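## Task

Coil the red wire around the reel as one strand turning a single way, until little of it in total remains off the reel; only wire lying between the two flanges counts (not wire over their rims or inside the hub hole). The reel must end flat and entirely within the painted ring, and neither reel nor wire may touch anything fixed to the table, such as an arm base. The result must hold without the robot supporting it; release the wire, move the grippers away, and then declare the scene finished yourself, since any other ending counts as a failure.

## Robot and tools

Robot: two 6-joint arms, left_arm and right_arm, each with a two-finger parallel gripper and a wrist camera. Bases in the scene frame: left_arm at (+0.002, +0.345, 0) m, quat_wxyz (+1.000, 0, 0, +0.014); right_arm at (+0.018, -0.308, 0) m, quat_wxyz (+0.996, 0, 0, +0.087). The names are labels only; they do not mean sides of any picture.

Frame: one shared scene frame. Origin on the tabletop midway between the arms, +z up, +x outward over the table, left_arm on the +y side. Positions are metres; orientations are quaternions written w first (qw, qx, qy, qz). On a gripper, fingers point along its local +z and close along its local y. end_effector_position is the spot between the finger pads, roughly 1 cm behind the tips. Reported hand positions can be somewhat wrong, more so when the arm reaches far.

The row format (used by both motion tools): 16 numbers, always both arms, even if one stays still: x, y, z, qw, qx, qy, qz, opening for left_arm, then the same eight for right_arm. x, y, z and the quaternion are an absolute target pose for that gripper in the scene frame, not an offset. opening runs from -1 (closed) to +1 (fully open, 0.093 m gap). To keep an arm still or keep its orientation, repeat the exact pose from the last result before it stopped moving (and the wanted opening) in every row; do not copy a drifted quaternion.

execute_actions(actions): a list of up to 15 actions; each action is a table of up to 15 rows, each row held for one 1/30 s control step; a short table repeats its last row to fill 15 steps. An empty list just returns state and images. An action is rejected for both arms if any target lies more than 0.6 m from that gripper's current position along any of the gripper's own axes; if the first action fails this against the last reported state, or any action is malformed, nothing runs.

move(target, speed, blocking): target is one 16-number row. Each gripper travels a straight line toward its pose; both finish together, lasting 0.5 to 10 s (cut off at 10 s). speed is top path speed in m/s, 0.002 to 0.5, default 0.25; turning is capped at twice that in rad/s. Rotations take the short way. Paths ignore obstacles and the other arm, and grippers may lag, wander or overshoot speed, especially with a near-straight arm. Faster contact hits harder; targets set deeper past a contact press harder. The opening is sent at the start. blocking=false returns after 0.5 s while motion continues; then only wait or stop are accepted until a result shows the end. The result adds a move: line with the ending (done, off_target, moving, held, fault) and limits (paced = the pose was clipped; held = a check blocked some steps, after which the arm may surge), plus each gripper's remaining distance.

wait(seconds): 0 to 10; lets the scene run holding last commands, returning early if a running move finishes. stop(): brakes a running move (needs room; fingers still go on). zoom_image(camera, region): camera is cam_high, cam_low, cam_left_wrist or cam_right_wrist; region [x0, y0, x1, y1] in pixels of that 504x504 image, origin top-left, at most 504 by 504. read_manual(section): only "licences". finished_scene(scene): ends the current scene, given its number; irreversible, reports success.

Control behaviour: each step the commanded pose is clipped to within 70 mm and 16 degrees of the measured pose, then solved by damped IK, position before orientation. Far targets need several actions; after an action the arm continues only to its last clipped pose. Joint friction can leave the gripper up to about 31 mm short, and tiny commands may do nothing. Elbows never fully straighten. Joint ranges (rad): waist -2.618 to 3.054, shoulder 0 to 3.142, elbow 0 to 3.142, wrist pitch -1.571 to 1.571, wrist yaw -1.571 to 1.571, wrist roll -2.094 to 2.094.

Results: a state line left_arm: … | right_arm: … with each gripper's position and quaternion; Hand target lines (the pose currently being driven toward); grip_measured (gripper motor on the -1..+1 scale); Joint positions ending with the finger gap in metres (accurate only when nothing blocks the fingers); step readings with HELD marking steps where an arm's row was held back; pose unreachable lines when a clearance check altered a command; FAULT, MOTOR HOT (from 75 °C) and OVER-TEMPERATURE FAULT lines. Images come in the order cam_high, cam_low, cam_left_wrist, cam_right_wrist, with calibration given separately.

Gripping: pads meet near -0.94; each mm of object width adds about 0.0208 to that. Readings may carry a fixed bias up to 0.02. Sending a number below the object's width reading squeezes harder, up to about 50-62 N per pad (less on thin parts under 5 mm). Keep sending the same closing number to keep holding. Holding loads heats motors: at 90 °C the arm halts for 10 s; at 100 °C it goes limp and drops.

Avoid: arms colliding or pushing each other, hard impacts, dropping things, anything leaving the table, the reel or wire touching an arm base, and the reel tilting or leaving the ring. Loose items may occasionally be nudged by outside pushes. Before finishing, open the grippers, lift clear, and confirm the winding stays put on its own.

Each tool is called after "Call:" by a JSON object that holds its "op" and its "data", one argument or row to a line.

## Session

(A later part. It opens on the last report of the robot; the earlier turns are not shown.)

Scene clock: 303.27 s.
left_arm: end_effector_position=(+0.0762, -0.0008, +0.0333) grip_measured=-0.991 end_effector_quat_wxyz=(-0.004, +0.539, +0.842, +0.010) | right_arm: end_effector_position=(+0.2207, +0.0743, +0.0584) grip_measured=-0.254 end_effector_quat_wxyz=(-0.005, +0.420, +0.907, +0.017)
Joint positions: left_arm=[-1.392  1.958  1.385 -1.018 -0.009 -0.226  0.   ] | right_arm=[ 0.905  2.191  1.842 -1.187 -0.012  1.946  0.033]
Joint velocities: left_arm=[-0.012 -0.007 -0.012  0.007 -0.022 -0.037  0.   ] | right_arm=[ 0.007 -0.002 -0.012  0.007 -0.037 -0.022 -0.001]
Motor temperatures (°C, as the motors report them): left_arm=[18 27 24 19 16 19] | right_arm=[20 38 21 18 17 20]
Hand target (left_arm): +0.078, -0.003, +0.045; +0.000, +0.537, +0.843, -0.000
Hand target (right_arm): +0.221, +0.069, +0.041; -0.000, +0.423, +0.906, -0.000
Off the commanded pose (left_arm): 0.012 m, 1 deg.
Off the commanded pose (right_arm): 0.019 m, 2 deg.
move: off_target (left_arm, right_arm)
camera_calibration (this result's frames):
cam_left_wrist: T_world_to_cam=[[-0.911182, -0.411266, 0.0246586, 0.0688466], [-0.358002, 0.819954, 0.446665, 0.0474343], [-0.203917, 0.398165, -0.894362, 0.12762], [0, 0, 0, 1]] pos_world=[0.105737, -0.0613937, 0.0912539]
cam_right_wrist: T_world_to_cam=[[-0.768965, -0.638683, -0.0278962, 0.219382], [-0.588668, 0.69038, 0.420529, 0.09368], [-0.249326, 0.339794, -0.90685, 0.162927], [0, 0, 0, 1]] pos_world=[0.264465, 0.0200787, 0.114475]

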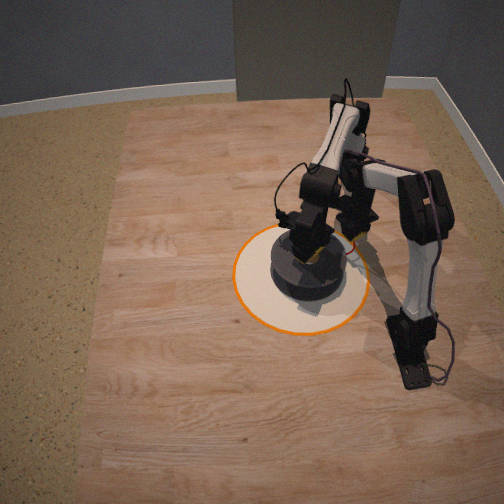

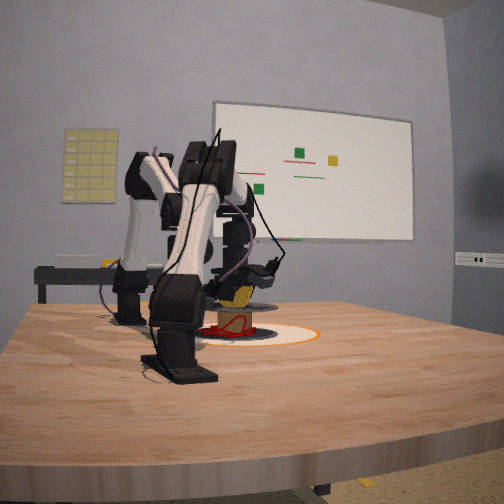

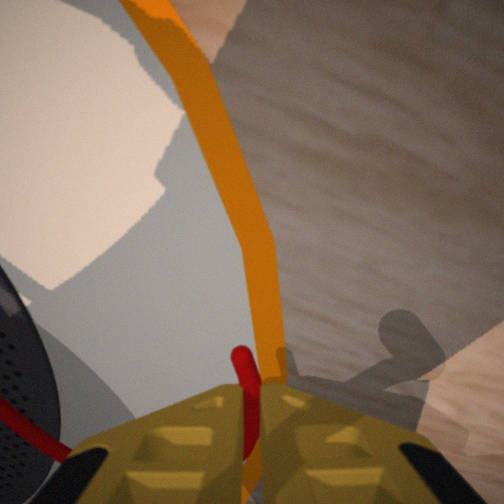

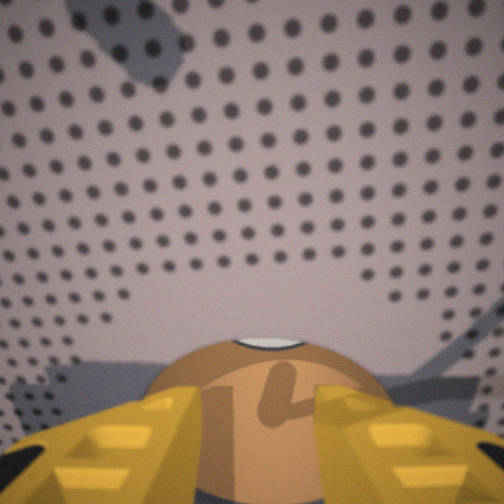

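Call:
{"op": "move", "data": {
  "target": [0.064,0.035,0.036,0,0.924,0.383,0,-1,0.221,0.070,0.040,0,0.4226,0.9063,0,-0.2],
  "speed": 0.3
}}

Call:
{"op": "move", "data": {
  "target": [0.058,0.085,0.036,0,0.996,-0.087,0,-1,0.221,0.070,0.040,0,0.4226,0.9063,0,-0.2],
  "speed": 0.3
}}

Scene clock: 311.00 s.
left_arm: end_effector_position=(+0.0681, +0.0376, +0.0315) grip_measured=-0.991 end_effector_quat_wxyz=(-0.014, +0.921, +0.390, +0.007) | right_arm: end_effector_position=(+0.2207, +0.0743, +0.0584) grip_measured=-0.254 end_effector_quat_wxyz=(-0.005, +0.420, +0.907, +0.017)
Joint positions: left_arm=[-1.392  1.829  1.203 -0.974 -0.009  0.975  0.   ] | right_arm=[ 0.905  2.191  1.842 -1.187 -0.012  1.946  0.033]
Joint velocities: left_arm=[ 0.022 -0.012  0.007  0.007  0.007 -0.081  0.   ] | right_arm=[-0.007 -0.002  0.002 -0.007  0.007 -0.066  0.   ]
Motor temperatures (°C, as the motors report them): left_arm=[18 28 24 19 16 19] | right_arm=[20 38 21 19 17 20]
Hand target (left_arm): +0.065, +0.035, +0.036; -0.000, +0.924, +0.383, +0.000
Hand target (right_arm): +0.221, +0.069, +0.041; -0.000, +0.423, +0.906, -0.000
Off the commanded pose (left_arm): 0.007 m, 2 deg.
Off the commanded pose (right_arm): 0.019 m, 2 deg.
move: off_target (right_arm)
camera_calibration (this result's frames):
cam_left_wrist: T_world_to_cam=[[-0.712023, 0.699808, 0.0573787, 0.020951], [0.64364, 0.617843, 0.45166, -0.0468734], [0.280624, 0.358524, -0.890343, 0.0774275], [0, 0, 0, 1]] pos_world=[0.0233592, -0.0134608, 0.0889057]
cam_right_wrist: T_world_to_cam=[[-0.768965, -0.638683, -0.0278962, 0.219382], [-0.588668, 0.69038, 0.420529, 0.09368], [-0.249326, 0.339794, -0.90685, 0.162927], [0, 0, 0, 1]] pos_world=[0.264465, 0.0200787, 0.114475]

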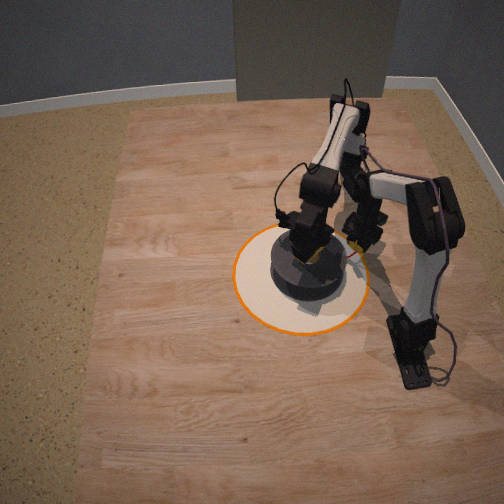

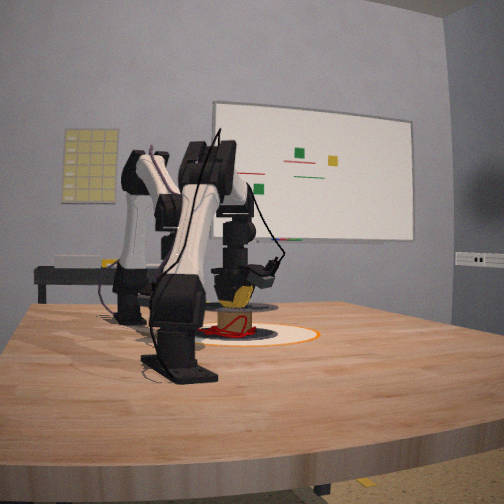

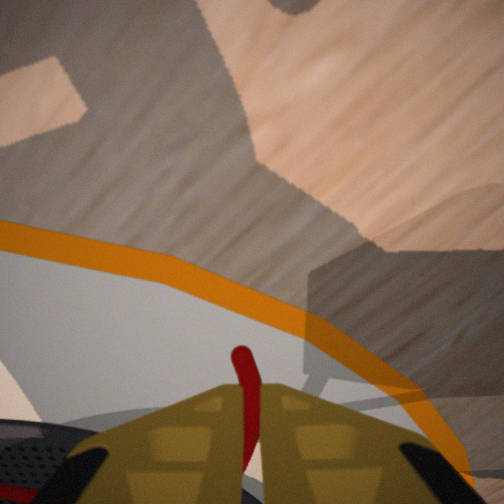

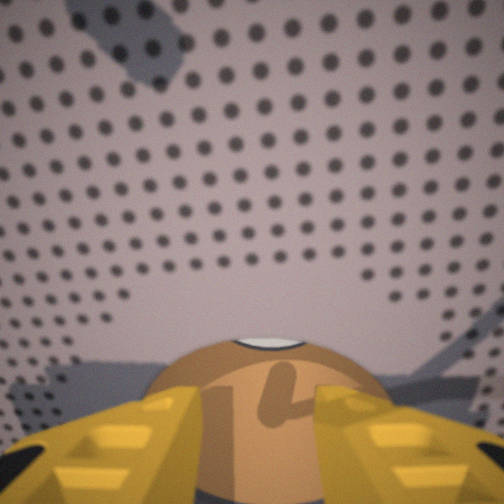

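Scene clock: 313.23 s.
left_arm: end_effector_position=(+0.0580, +0.0858, +0.0329) grip_measured=-0.992 end_effector_quat_wxyz=(-0.014, +0.996, -0.087, +0.000) | right_arm: end_effector_position=(+0.2207, +0.0743, +0.0584) grip_measured=-0.254 end_effector_quat_wxyz=(-0.005, +0.420, +0.907, +0.017)
Joint positions: left_arm=[-1.392  1.648  0.993 -0.943 -0.009  1.951  0.   ] | right_arm=[ 0.905  2.191  1.842 -1.187 -0.012  1.946  0.033]
Joint velocities: left_arm=[ 0.012 -0.012  0.017  0.007  0.022  0.007  0.   ] | right_arm=[ 0.002  0.002  0.002  0.037 -0.022 -0.007  0.   ]
Motor temperatures (°C, as the motors report them): left_arm=[18 29 24 19 16 19] | right_arm=[20 38 21 19 17 20]
Hand target (left_arm): +0.059, +0.085, +0.035; -0.000, +0.996, -0.087, +0.000
Hand target (right_arm): +0.221, +0.069, +0.041; -0.000, +0.423, +0.906, -0.000
Off the commanded pose (left_arm): 0.003 m, 2 deg.
Off the commanded pose (right_arm): 0.019 m, 2 deg.
move: off_target (right_arm)
camera_calibration (this result's frames):
cam_left_wrist: T_world_to_cam=[[0.181575, 0.981197, 0.0654432, -0.0962938], [0.883016, -0.191972, 0.428286, -0.0144141], [0.432796, -0.0199789, -0.90127, 0.0882555], [0, 0, 0, 1]] pos_world=[-0.00798419, 0.0934793, 0.0920172]
cam_right_wrist: T_world_to_cam=[[-0.768965, -0.638683, -0.0278962, 0.219382], [-0.588668, 0.69038, 0.420529, 0.09368], [-0.249326, 0.339794, -0.90685, 0.162927], [0, 0, 0, 1]] pos_world=[0.264465, 0.0200787, 0.114475]

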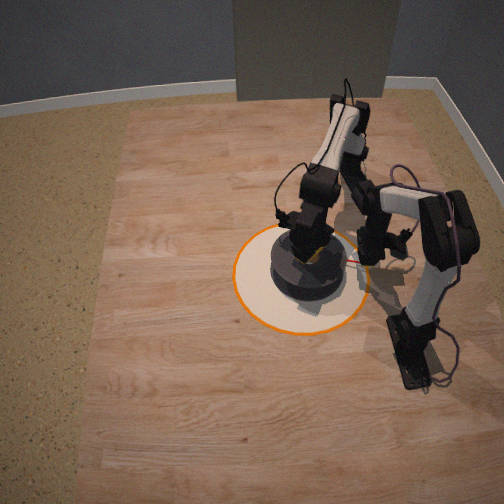

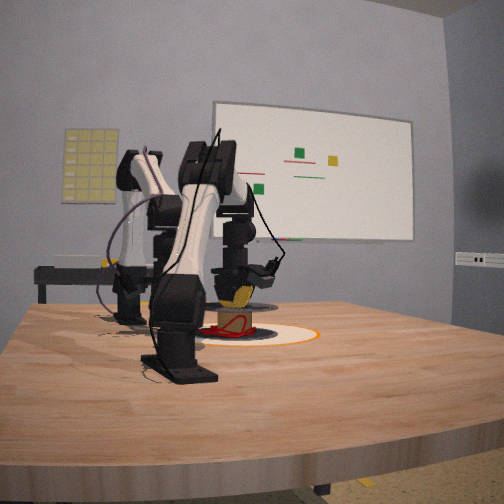

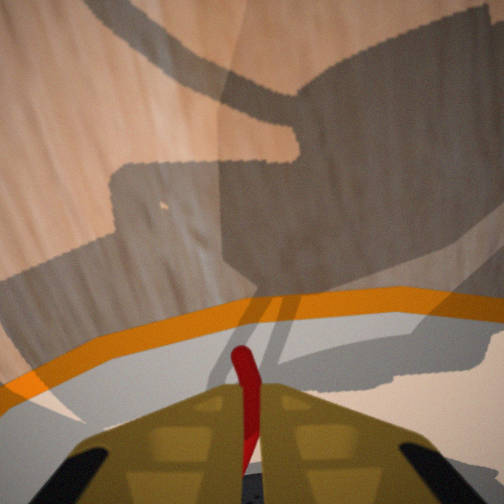

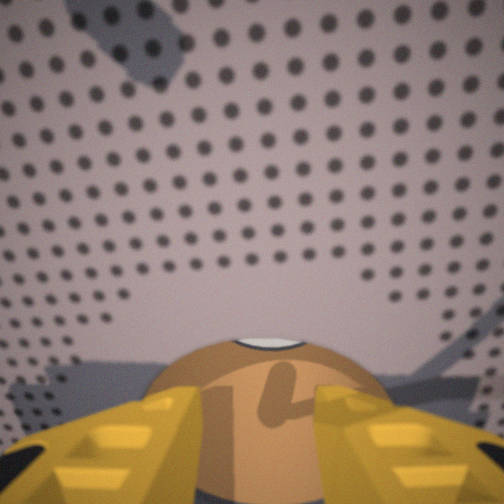

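Call:
{"op": "move", "data": {
  "target": [0.064,0.082,0.036,0.034,0.957,-0.126,0.257,-1,0.221,0.070,0.040,0,0.4226,0.9063,0,-0.2],
  "speed": 0.15
}}

Scene clock: 316.30 s.
left_arm: end_effector_position=(+0.0649, +0.0839, +0.0311) grip_measured=-0.992 end_effector_quat_wxyz=(+0.019, +0.960, -0.130, +0.249) | right_arm: end_effector_position=(+0.2207, +0.0743, +0.0584) grip_measured=-0.254 end_effector_quat_wxyz=(-0.005, +0.420, +0.907, +0.017)
Joint positions: left_arm=[-1.668  1.57   0.81  -0.734 -0.499  1.79   0.   ] | right_arm=[ 0.905  2.191  1.842 -1.187 -0.012  1.946  0.033]
Joint velocities: left_arm=[-0.012  0.002 -0.017  0.007 -0.037  0.022  0.   ] | right_arm=[-0.002  0.007  0.012 -0.051 -0.022 -0.022  0.   ]
Motor temperatures (°C, as the motors report them): left_arm=[18 29 24 19 16 19] | right_arm=[20 39 21 18 17 20]
Hand target (left_arm): +0.065, +0.082, +0.035; +0.033, +0.958, -0.127, +0.257
Hand target (right_arm): +0.221, +0.069, +0.041; -0.000, +0.423, +0.906, -0.000
Off the commanded pose (left_arm): 0.005 m, 2 deg.
Off the commanded pose (right_arm): 0.019 m, 2 deg.
move: off_target (right_arm)
camera_calibration (this result's frames):
cam_left_wrist: T_world_to_cam=[[0.248215, 0.96648, 0.0656148, -0.0986117], [0.550171, -0.196399, 0.811628, -0.0100686], [0.797309, -0.165359, -0.580478, 0.0622348], [0, 0, 0, 1]] pos_world=[-0.0196039, 0.10362, 0.0507683]
cam_right_wrist: T_world_to_cam=[[-0.768965, -0.638683, -0.0278962, 0.219382], [-0.588668, 0.69038, 0.420529, 0.09368], [-0.249326, 0.339794, -0.90685, 0.162927], [0, 0, 0, 1]] pos_world=[0.264465, 0.0200787, 0.114475]

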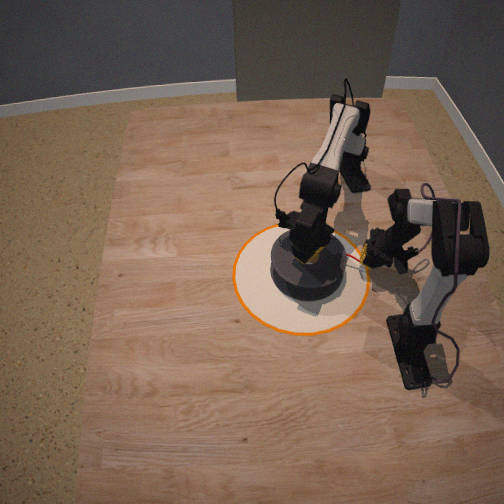

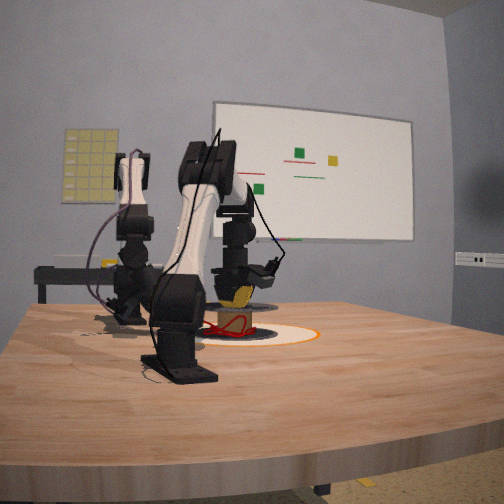

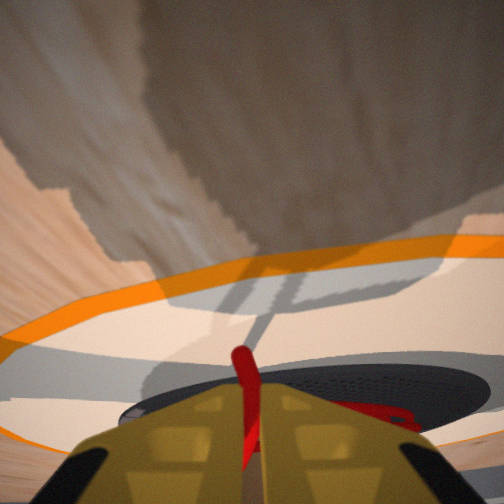

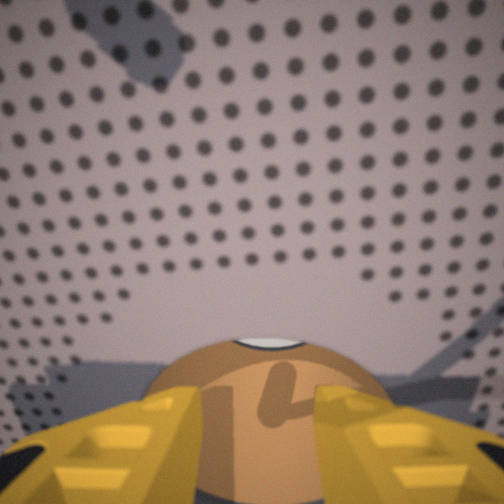

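Call:
{"op": "move", "data": {
  "target": [0.092,0.070,0.038,0.034,0.957,-0.126,0.257,-1,0.221,0.070,0.040,0,0,1,0,-0.2],
  "speed": 0.15
}}

Scene clock: 320.27 s.
left_arm: end_effector_position=(+0.0892, +0.0788, +0.0325) grip_measured=-0.992 end_effector_quat_wxyz=(+0.019, +0.958, -0.132, +0.255) | right_arm: end_effector_position=(+0.2208, +0.0744, +0.0584) grip_measured=-0.243 end_effector_quat_wxyz=(+0.002, +0.011, +1.000, +0.018)
Joint positions: left_arm=[-1.575  1.57   0.81  -0.68  -0.501  1.901  0.   ] | right_arm=[ 0.905  2.191  1.842 -1.187 -0.012  1.101  0.034]
Joint velocities: left_arm=[ 0.002 -0.002  0.012 -0.081  0.051 -0.037  0.   ] | right_arm=[ 0.002  0.002 -0.017 -0.081 -0.037 -0.022 -0.001]
Motor temperatures (°C, as the motors report them): left_arm=[18 28 24 19 16 19] | right_arm=[20 39 21 19 17 20]
Hand target (left_arm): +0.091, +0.070, +0.038; +0.035, +0.957, -0.126, +0.257
Hand target (right_arm): +0.221, +0.069, +0.041; -0.001, +0.000, +1.000, -0.000
Off the commanded pose (left_arm): 0.011 m, 2 deg.
Off the commanded pose (right_arm): 0.019 m, 2 deg.
move: off_target (left_arm, right_arm)
camera_calibration (this result's frames):
cam_left_wrist: T_world_to_cam=[[0.251642, 0.965467, 0.0674542, -0.100154], [0.539536, -0.197805, 0.818397, -0.0247398], [0.803478, -0.169549, -0.57068, 0.0422822], [0, 0, 0, 1]] pos_world=[0.00457818, 0.098971, 0.0511325]
cam_right_wrist: T_world_to_cam=[[-0.0314956, -0.998803, -0.0374235, 0.0839781], [-0.918772, 0.0141894, 0.394533, 0.218334], [-0.393529, 0.0468097, -0.91812, 0.217198], [0, 0, 0, 1]] pos_world=[0.288718, 0.0706126, 0.116416]

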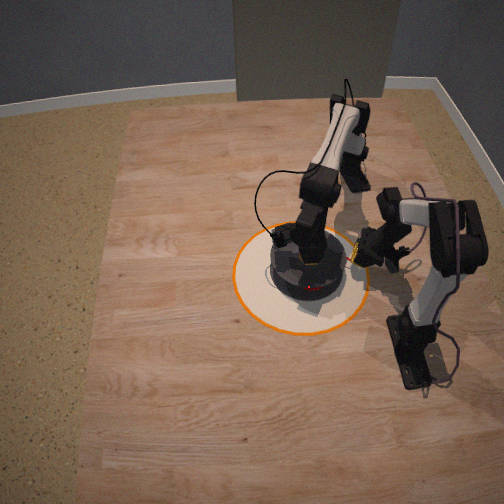

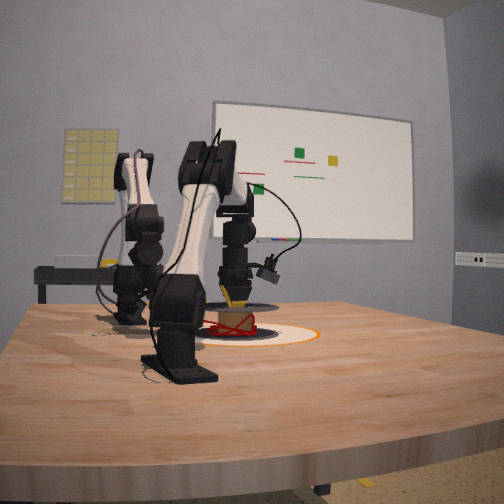

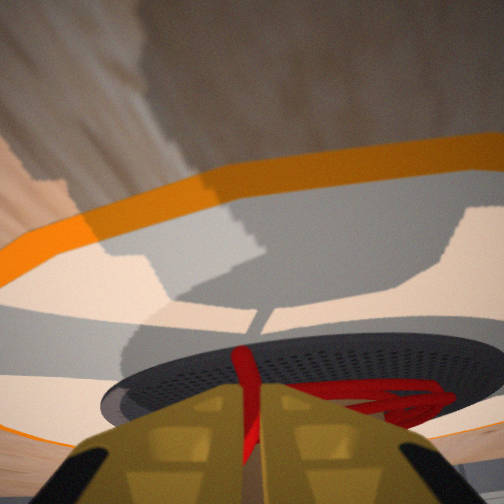

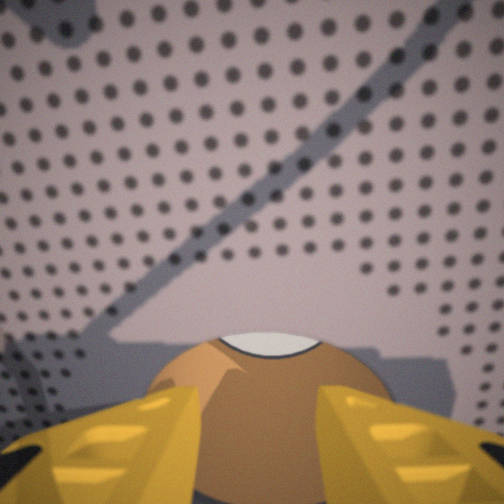

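Call:
{"op": "zoom_image", "data": {
  "camera": "cam_high",
  "region": [230, 200, 400, 340]
}}

Call:
{"op": "zoom_image", "data": {
  "camera": "cam_low",
  "region": [140, 270, 330, 370]
}}

Region (230, 200, 400, 340) of cam_high's 504x504 image, scaled by 2.965, with more detail than that image has; it fills the top 415 rows of this view, and the rest is white.

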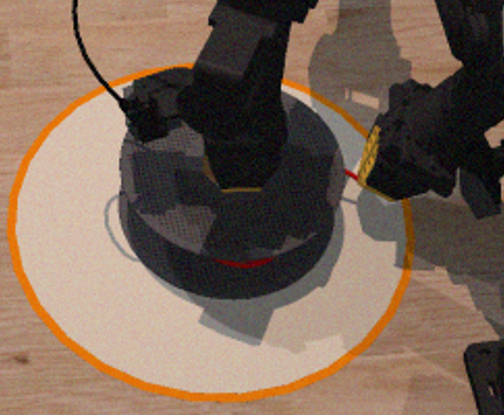

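Region (140, 270, 330, 370) of cam_low's 504x504 image, scaled by 2.653, with more detail than that image has; it fills the top 265 rows of this view, and the rest is white.

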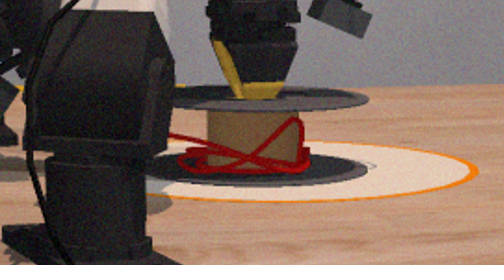

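Call:
{"op": "move", "data": {
  "target": [0.112,0.058,0.034,0.034,0.957,-0.126,0.257,-1,0.221,0.070,0.040,0,-0.342,0.9397,0,-0.2],
  "speed": 0.15
}}

Scene clock: 324.40 s.
left_arm: end_effector_position=(+0.1084, +0.0614, +0.0357) grip_measured=-0.992 end_effector_quat_wxyz=(+0.036, +0.957, -0.129, +0.259) | right_arm: end_effector_position=(+0.2222, +0.0778, +0.0592) grip_measured=-0.218 end_effector_quat_wxyz=(+0.014, -0.329, +0.944, +0.022)
Joint positions: left_arm=[-1.505  1.596  0.842 -0.611 -0.491  1.983  0.   ] | right_arm=[ 0.905  2.19   1.842 -1.172 -0.014  0.408  0.035]
Joint velocities: left_arm=[-0.007 -0.002 -0.017 -0.007 -0.051 -0.022  0.   ] | right_arm=[-0.007 -0.007 -0.012  0.037 -0.022 -0.051 -0.001]
Motor temperatures (°C, as the motors report them): left_arm=[18 28 24 19 16 19] | right_arm=[20 39 21 19 17 20]
Hand target (left_arm): +0.111, +0.058, +0.034; +0.035, +0.957, -0.126, +0.257
Hand target (right_arm): +0.221, +0.069, +0.041; -0.001, -0.342, +0.940, +0.000
Off the commanded pose (left_arm): 0.005 m, 0 deg.
Off the commanded pose (right_arm): 0.021 m, 3 deg.
move: off_target (right_arm)
camera_calibration (this result's frames):
cam_left_wrist: T_world_to_cam=[[0.253925, 0.966617, 0.0342571, -0.0874927], [0.535444, -0.169978, 0.827289, -0.0427336], [0.805495, -0.191727, -0.560731, 0.0264926], [0, 0, 0, 1]] pos_world=[0.0237584, 0.0823875, 0.0532055]
cam_right_wrist: T_world_to_cam=[[0.614353, -0.78826, -0.0348749, -0.0726108], [-0.72779, -0.583189, 0.360851, 0.225316], [-0.304783, -0.196308, -0.931971, 0.218339], [0, 0, 0, 1]] pos_world=[0.275138, 0.117028, 0.119648]

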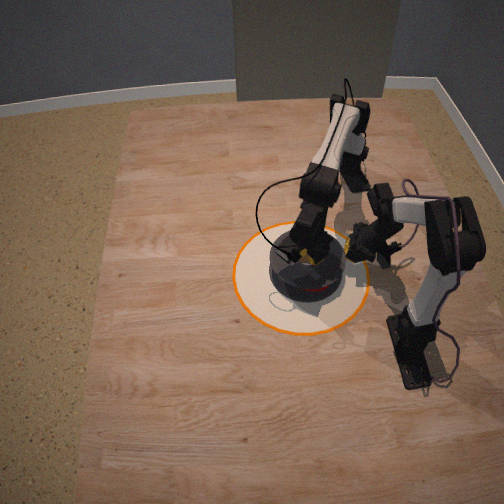

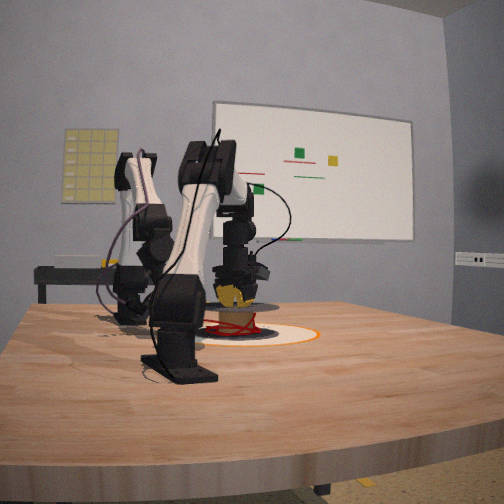

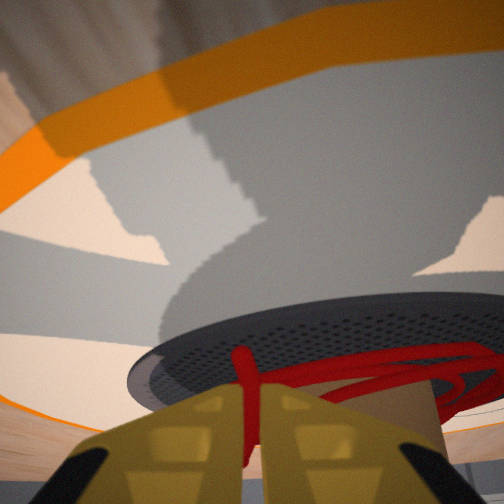

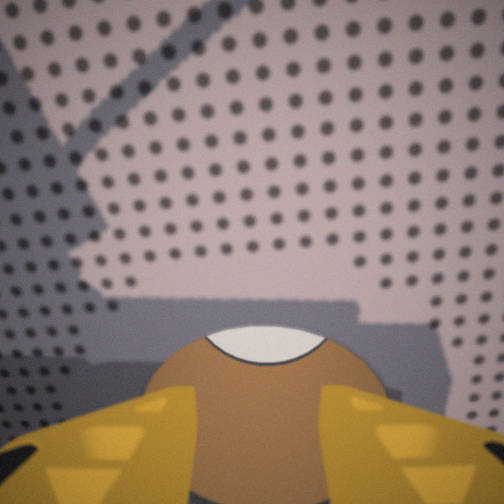

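Call:
{"op": "zoom_image", "data": {
  "camera": "cam_high",
  "region": [230, 200, 400, 340]
}}

Call:
{"op": "zoom_image", "data": {
  "camera": "cam_low",
  "region": [140, 270, 330, 370]
}}

Region (230, 200, 400, 340) of cam_high's 504x504 image, scaled by 2.965, with more detail than that image has; it fills the top 415 rows of this view, and the rest is white.

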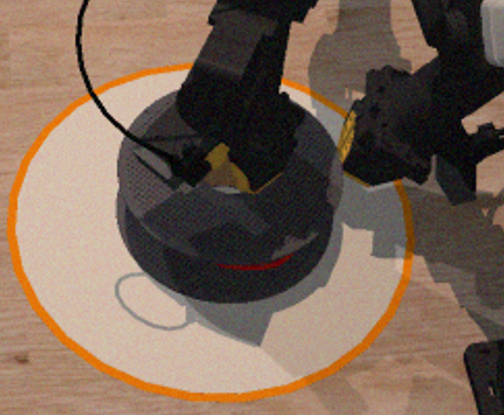

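Region (140, 270, 330, 370) of cam_low's 504x504 image, scaled by 2.653, with more detail than that image has; it fills the top 265 rows of this view, and the rest is white.

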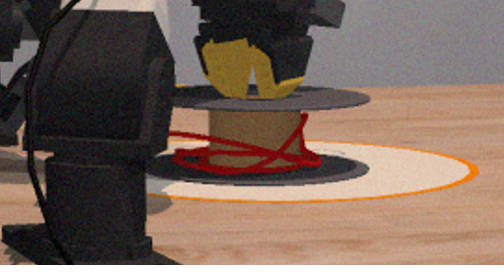

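Call:
{"op": "move", "data": {
  "target": [0.112,0.058,0.034,0.034,0.957,-0.126,0.257,-0.6,0.221,0.070,0.040,0,-0.342,0.9397,0,-0.2],
  "speed": 0.15
}}

Call:
{"op": "move", "data": {
  "target": [0.06,0.075,0.04,0.034,0.957,-0.126,0.257,-0.6,0.221,0.070,0.040,0,-0.342,0.9397,0,-0.2],
  "speed": 0.15
}}

Scene clock: 326.30 s.
left_arm: end_effector_position=(+0.1075, +0.0603, +0.0355) grip_measured=-0.602 end_effector_quat_wxyz=(+0.039, +0.957, -0.130, +0.257) | right_arm: end_effector_position=(+0.2231, +0.0789, +0.0598) grip_measured=-0.217 end_effector_quat_wxyz=(+0.017, -0.333, +0.942, +0.024)
Joint positions: left_arm=[-1.506  1.596  0.842 -0.607 -0.486  1.984  0.016] | right_arm=[ 0.905  2.189  1.842 -1.167 -0.013  0.399  0.035]
Joint velocities: left_arm=[ 0.012 -0.002  0.002 -0.066  0.007 -0.051 -0.001] | right_arm=[-0.002 -0.007 -0.037 -0.037  0.007 -0.11  -0.001]
Motor temperatures (°C, as the motors report them): left_arm=[18 27 24 19 16 19] | right_arm=[20 39 21 19 17 20]
Hand target (left_arm): +0.112, +0.058, +0.034; +0.034, +0.957, -0.126, +0.257
Hand target (right_arm): +0.221, +0.069, +0.041; -0.001, -0.342, +0.940, +0.000
Off the commanded pose (left_arm): 0.005 m, 1 deg.
Off the commanded pose (right_arm): 0.022 m, 4 deg.
move: off_target (right_arm)
camera_calibration (this result's frames):
cam_left_wrist: T_world_to_cam=[[0.25715, 0.965917, 0.029648, -0.0863583], [0.538739, -0.16876, 0.825397, -0.0425853], [0.802268, -0.196278, -0.563774, 0.0276269], [0, 0, 0, 1]] pos_world=[0.0229852, 0.0816508, 0.0532855]
cam_right_wrist: T_world_to_cam=[[0.621048, -0.782943, -0.0360608, -0.0740614], [-0.724524, -0.591041, 0.354593, 0.226617], [-0.298939, -0.194092, -0.934325, 0.217972], [0, 0, 0, 1]] pos_world=[0.275346, 0.118261, 0.120629]

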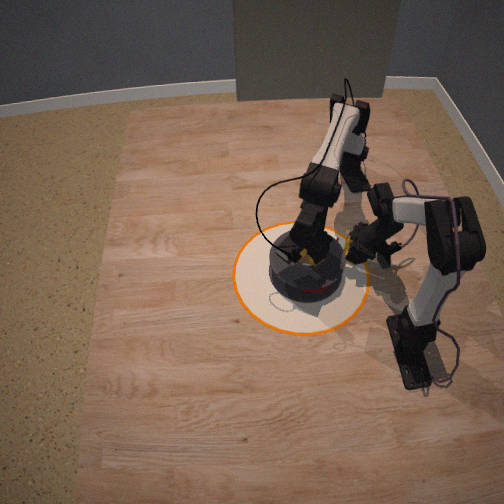

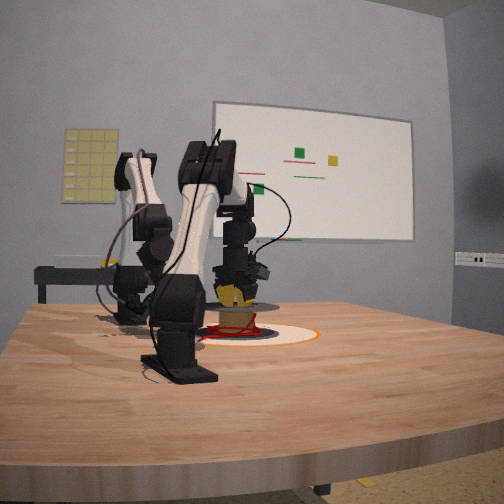

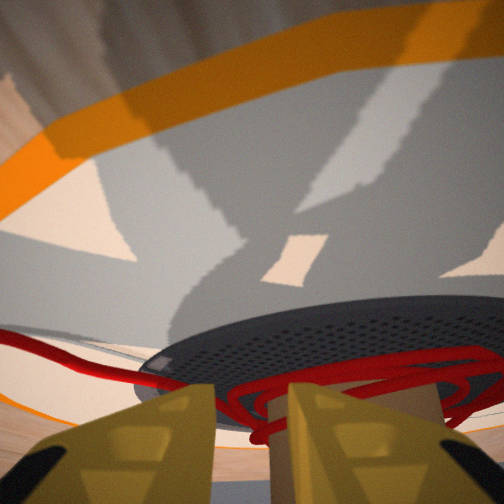

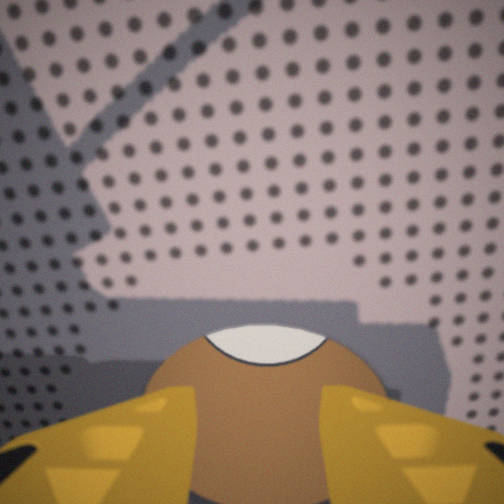

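Scene clock: 327.27 s.
left_arm: end_effector_position=(+0.0605, +0.0728, +0.0329) grip_measured=-0.602 end_effector_quat_wxyz=(+0.028, +0.959, -0.128, +0.251) | right_arm: end_effector_position=(+0.2231, +0.0789, +0.0598) grip_measured=-0.217 end_effector_quat_wxyz=(+0.017, -0.335, +0.942, +0.024)
Joint positions: left_arm=[-1.684  1.596  0.842 -0.729 -0.504  1.773  0.016] | right_arm=[ 0.905  2.189  1.842 -1.166 -0.013  0.396  0.035]
Joint velocities: left_arm=[-0.002 -0.007  0.017 -0.007  0.051 -0.081 -0.   ] | right_arm=[-0.017  0.002 -0.027 -0.022 -0.037  0.051  0.001]
Motor temperatures (°C, as the motors report them): left_arm=[18 27 24 19 16 19] | right_arm=[20 39 21 19 17 20]
Hand target (left_arm): +0.061, +0.076, +0.040; +0.033, +0.958, -0.126, +0.257
Hand target (right_arm): +0.221, +0.069, +0.041; -0.000, -0.342, +0.940, +0.000
Off the commanded pose (left_arm): 0.007 m, 1 deg.
Off the commanded pose (right_arm): 0.022 m, 3 deg.
move: off_target (right_arm)
camera_calibration (this result's frames):
cam_left_wrist: T_world_to_cam=[[0.249052, 0.96733, 0.0473856, -0.0864598], [0.548477, -0.1812, 0.816296, -0.0124083], [0.798214, -0.17731, -0.575687, 0.065562], [0, 0, 0, 1]] pos_world=[-0.0239938, 0.0930116, 0.051969]
cam_right_wrist: T_world_to_cam=[[0.623741, -0.780799, -0.036049, -0.0747954], [-0.722627, -0.593621, 0.354154, 0.226502], [-0.297922, -0.19485, -0.934492, 0.217849], [0, 0, 0, 1]] pos_world=[0.275231, 0.118504, 0.120665]

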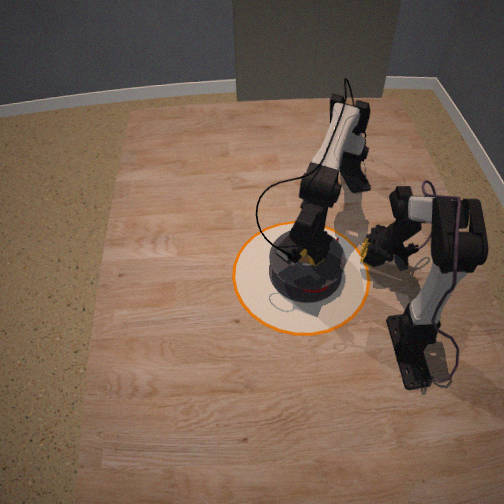

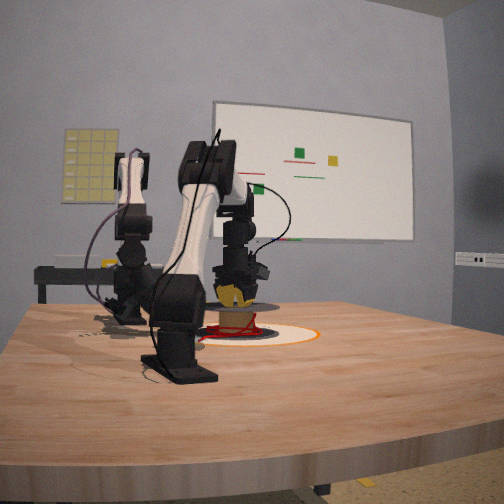

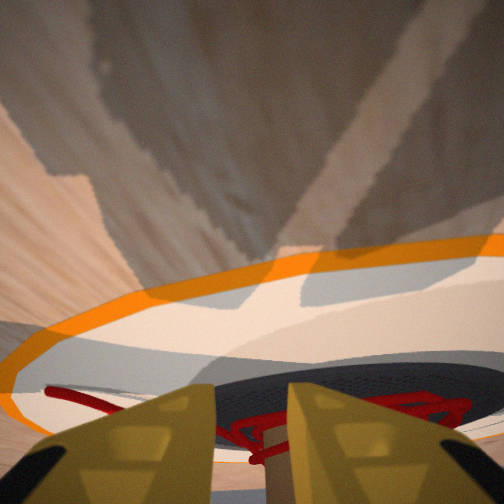

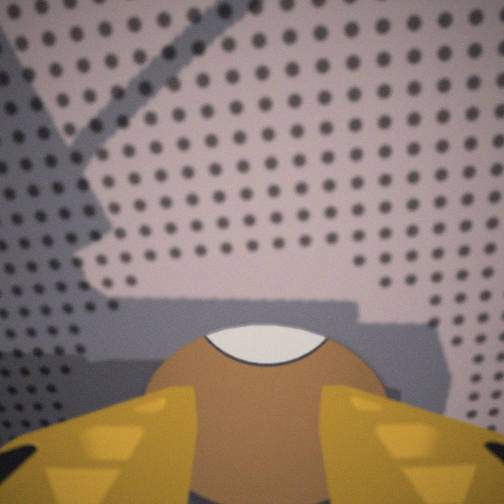

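Call:
{"op": "zoom_image", "data": {
  "camera": "cam_high",
  "region": [230, 180, 430, 340]
}}

Call:
{"op": "zoom_image", "data": {
  "camera": "cam_low",
  "region": [90, 270, 330, 370]
}}

Region (230, 180, 430, 340) of cam_high's 504x504 image, scaled by 2.520, with more detail than that image has; it fills the top 403 rows of this view, and the rest is white.

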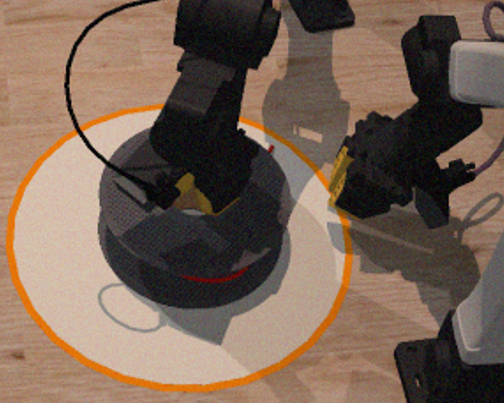

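Region (90, 270, 330, 370) of cam_low's 504x504 image, scaled by 2.100, with more detail than that image has; it fills the top 210 rows of this view, and the rest is white.

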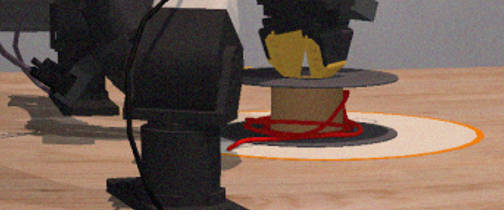

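Call:
{"op": "move", "data": {
  "target": [0.05,0.04,0.06,0,0.866,0.5,0,-0.4,0.221,0.070,0.040,0,0.0872,0.9962,0,-0.1],
  "speed": 0.25
}}

Scene clock: 334.07 s.
left_arm: end_effector_position=(+0.0482, +0.0408, +0.0621) grip_measured=-0.402 end_effector_quat_wxyz=(+0.010, +0.869, +0.494, +0.003) | right_arm: end_effector_position=(+0.2261, +0.0768, +0.0597) grip_measured=-0.165 end_effector_quat_wxyz=(+0.015, +0.077, +0.997, +0.024)
Joint positions: left_arm=[-1.455  1.726  1.205 -1.033 -0.013  0.68   0.026] | right_arm=[ 0.905  2.189  1.842 -1.168  0.008  1.232  0.037]
Joint velocities: left_arm=[ 0.007  0.002 -0.007 -0.125 -0.007 -0.051 -0.001] | right_arm=[ 0.002 -0.012 -0.007  0.066 -0.022 -0.007  0.   ]
Motor temperatures (°C, as the motors report them): left_arm=[18 27 24 19 16 19] | right_arm=[20 39 21 19 17 20]
Hand target (left_arm): +0.049, +0.040, +0.061; +0.001, +0.866, +0.501, -0.000
Hand target (right_arm): +0.221, +0.069, +0.041; -0.000, +0.087, +0.996, -0.000
Off the commanded pose (left_arm): 0.003 m, 1 deg.
Off the commanded pose (right_arm): 0.021 m, 3 deg.
move: off_target (right_arm)
camera_calibration (this result's frames):
cam_left_wrist: T_world_to_cam=[[-0.854192, 0.519703, 0.0162786, 0.0195589], [0.475998, 0.768993, 0.426703, -0.0464396], [0.209241, 0.372235, -0.904245, 0.11288], [0, 0, 0, 1]] pos_world=[0.0151931, -0.0164711, 0.121569]
cam_right_wrist: T_world_to_cam=[[-0.162044, -0.985454, -0.0512048, 0.115978], [-0.917908, 0.131484, 0.374376, 0.214616], [-0.362198, 0.107667, -0.925862, 0.209054], [0, 0, 0, 1]] pos_world=[0.29151, 0.0635647, 0.119146]

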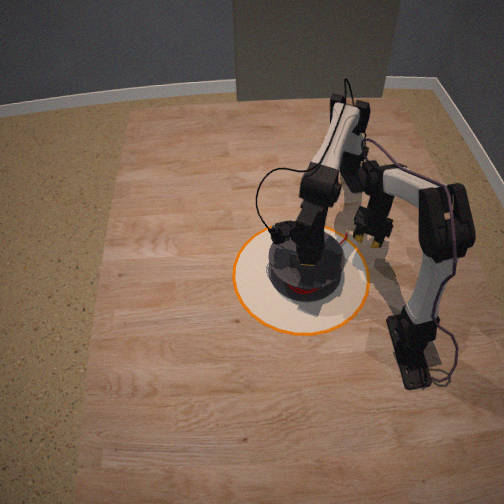

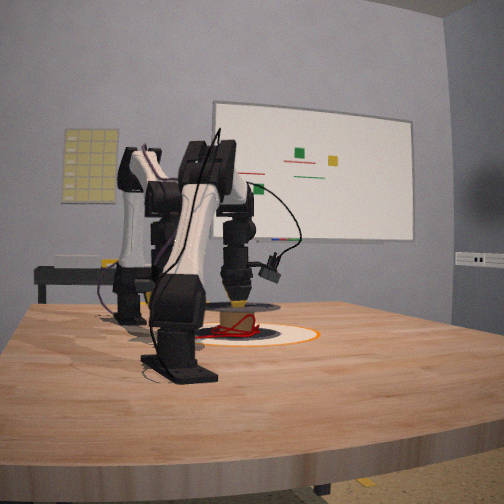

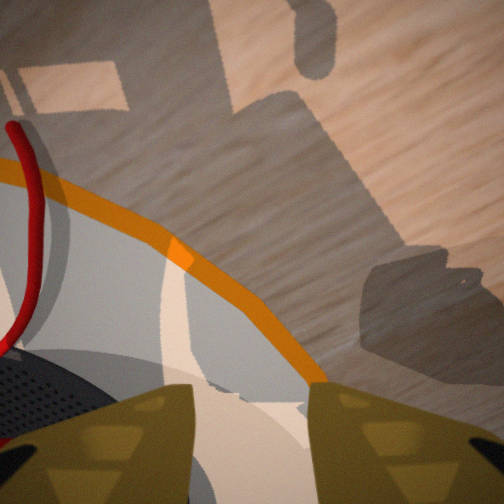

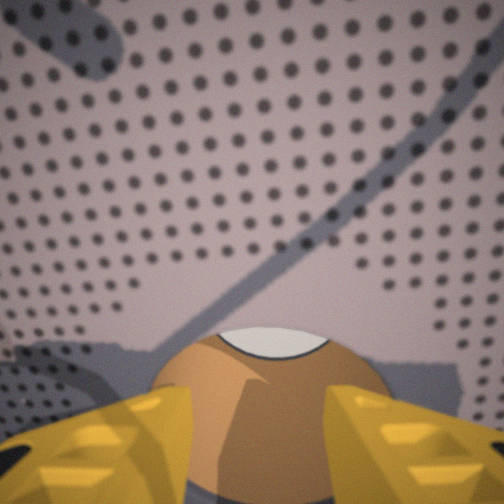

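Call:
{"op": "move", "data": {
  "target": [0.082,-0.02,0.05,0,0.777,0.629,0,-0.4,0.221,0.070,0.040,0,0.0872,0.9962,0,-0.1],
  "speed": 0.2
}}

Scene clock: 336.13 s.
left_arm: end_effector_position=(+0.0802, -0.0207, +0.0522) grip_measured=-0.402 end_effector_quat_wxyz=(+0.010, +0.782, +0.624, +0.001) | right_arm: end_effector_position=(+0.2262, +0.0770, +0.0615) grip_measured=-0.118 end_effector_quat_wxyz=(+0.016, +0.079, +0.996, +0.026)
Joint positions: left_arm=[-1.393  1.978  1.492 -1.067 -0.011  0.429  0.026] | right_arm=[ 0.905  2.185  1.842 -1.168  0.009  1.238  0.04 ]
Joint velocities: left_arm=[-0.022  0.007 -0.007 -0.007  0.037  0.007  0.001] | right_arm=[-0.002 -0.012 -0.002  0.051 -0.007  0.007 -0.   ]
Motor temperatures (°C, as the motors report them): left_arm=[18 27 25 19 16 19] | right_arm=[20 39 21 19 17 20]
Hand target (left_arm): +0.081, -0.021, +0.051; +0.001, +0.777, +0.629, -0.000
Hand target (right_arm): +0.221, +0.069, +0.041; -0.000, +0.088, +0.996, +0.000
Off the commanded pose (left_arm): 0.003 m, 1 deg.
Off the commanded pose (right_arm): 0.023 m, 4 deg.
move: off_target (right_arm)
camera_calibration (this result's frames):
cam_left_wrist: T_world_to_cam=[[-0.972828, 0.230688, 0.0196994, 0.0823574], [0.217353, 0.88064, 0.420988, 0.0132211], [0.079769, 0.413831, -0.906852, 0.131517], [0, 0, 0, 1]] pos_world=[0.066755, -0.0850677, 0.112078]
cam_right_wrist: T_world_to_cam=[[-0.167583, -0.984311, -0.0552033, 0.117668], [-0.917908, 0.135359, 0.372992, 0.213873], [-0.359668, 0.113179, -0.926191, 0.20974], [0, 0, 0, 1]] pos_world=[0.291472, 0.0631342, 0.120982]

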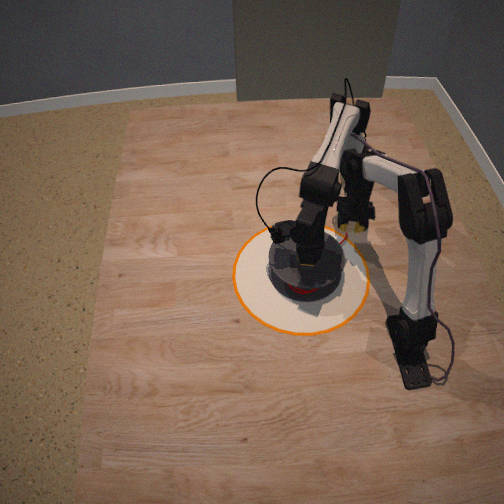

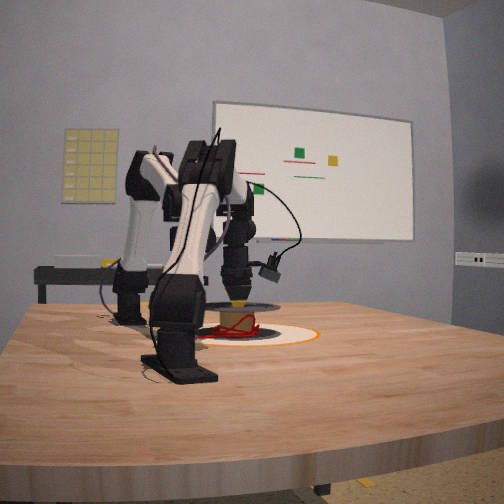

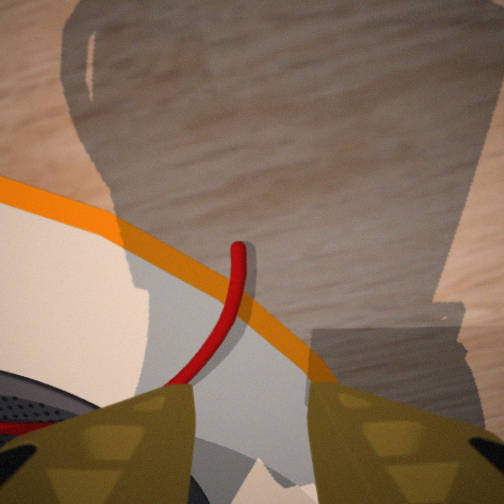

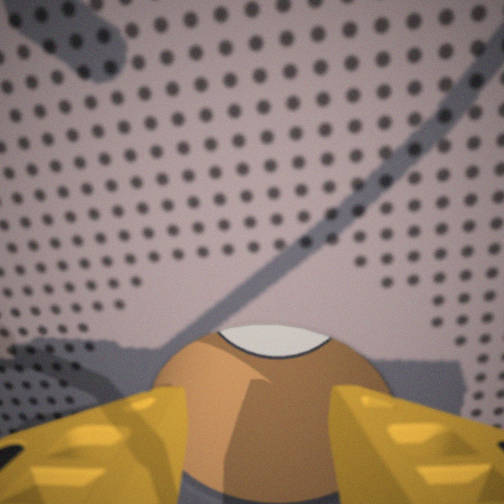

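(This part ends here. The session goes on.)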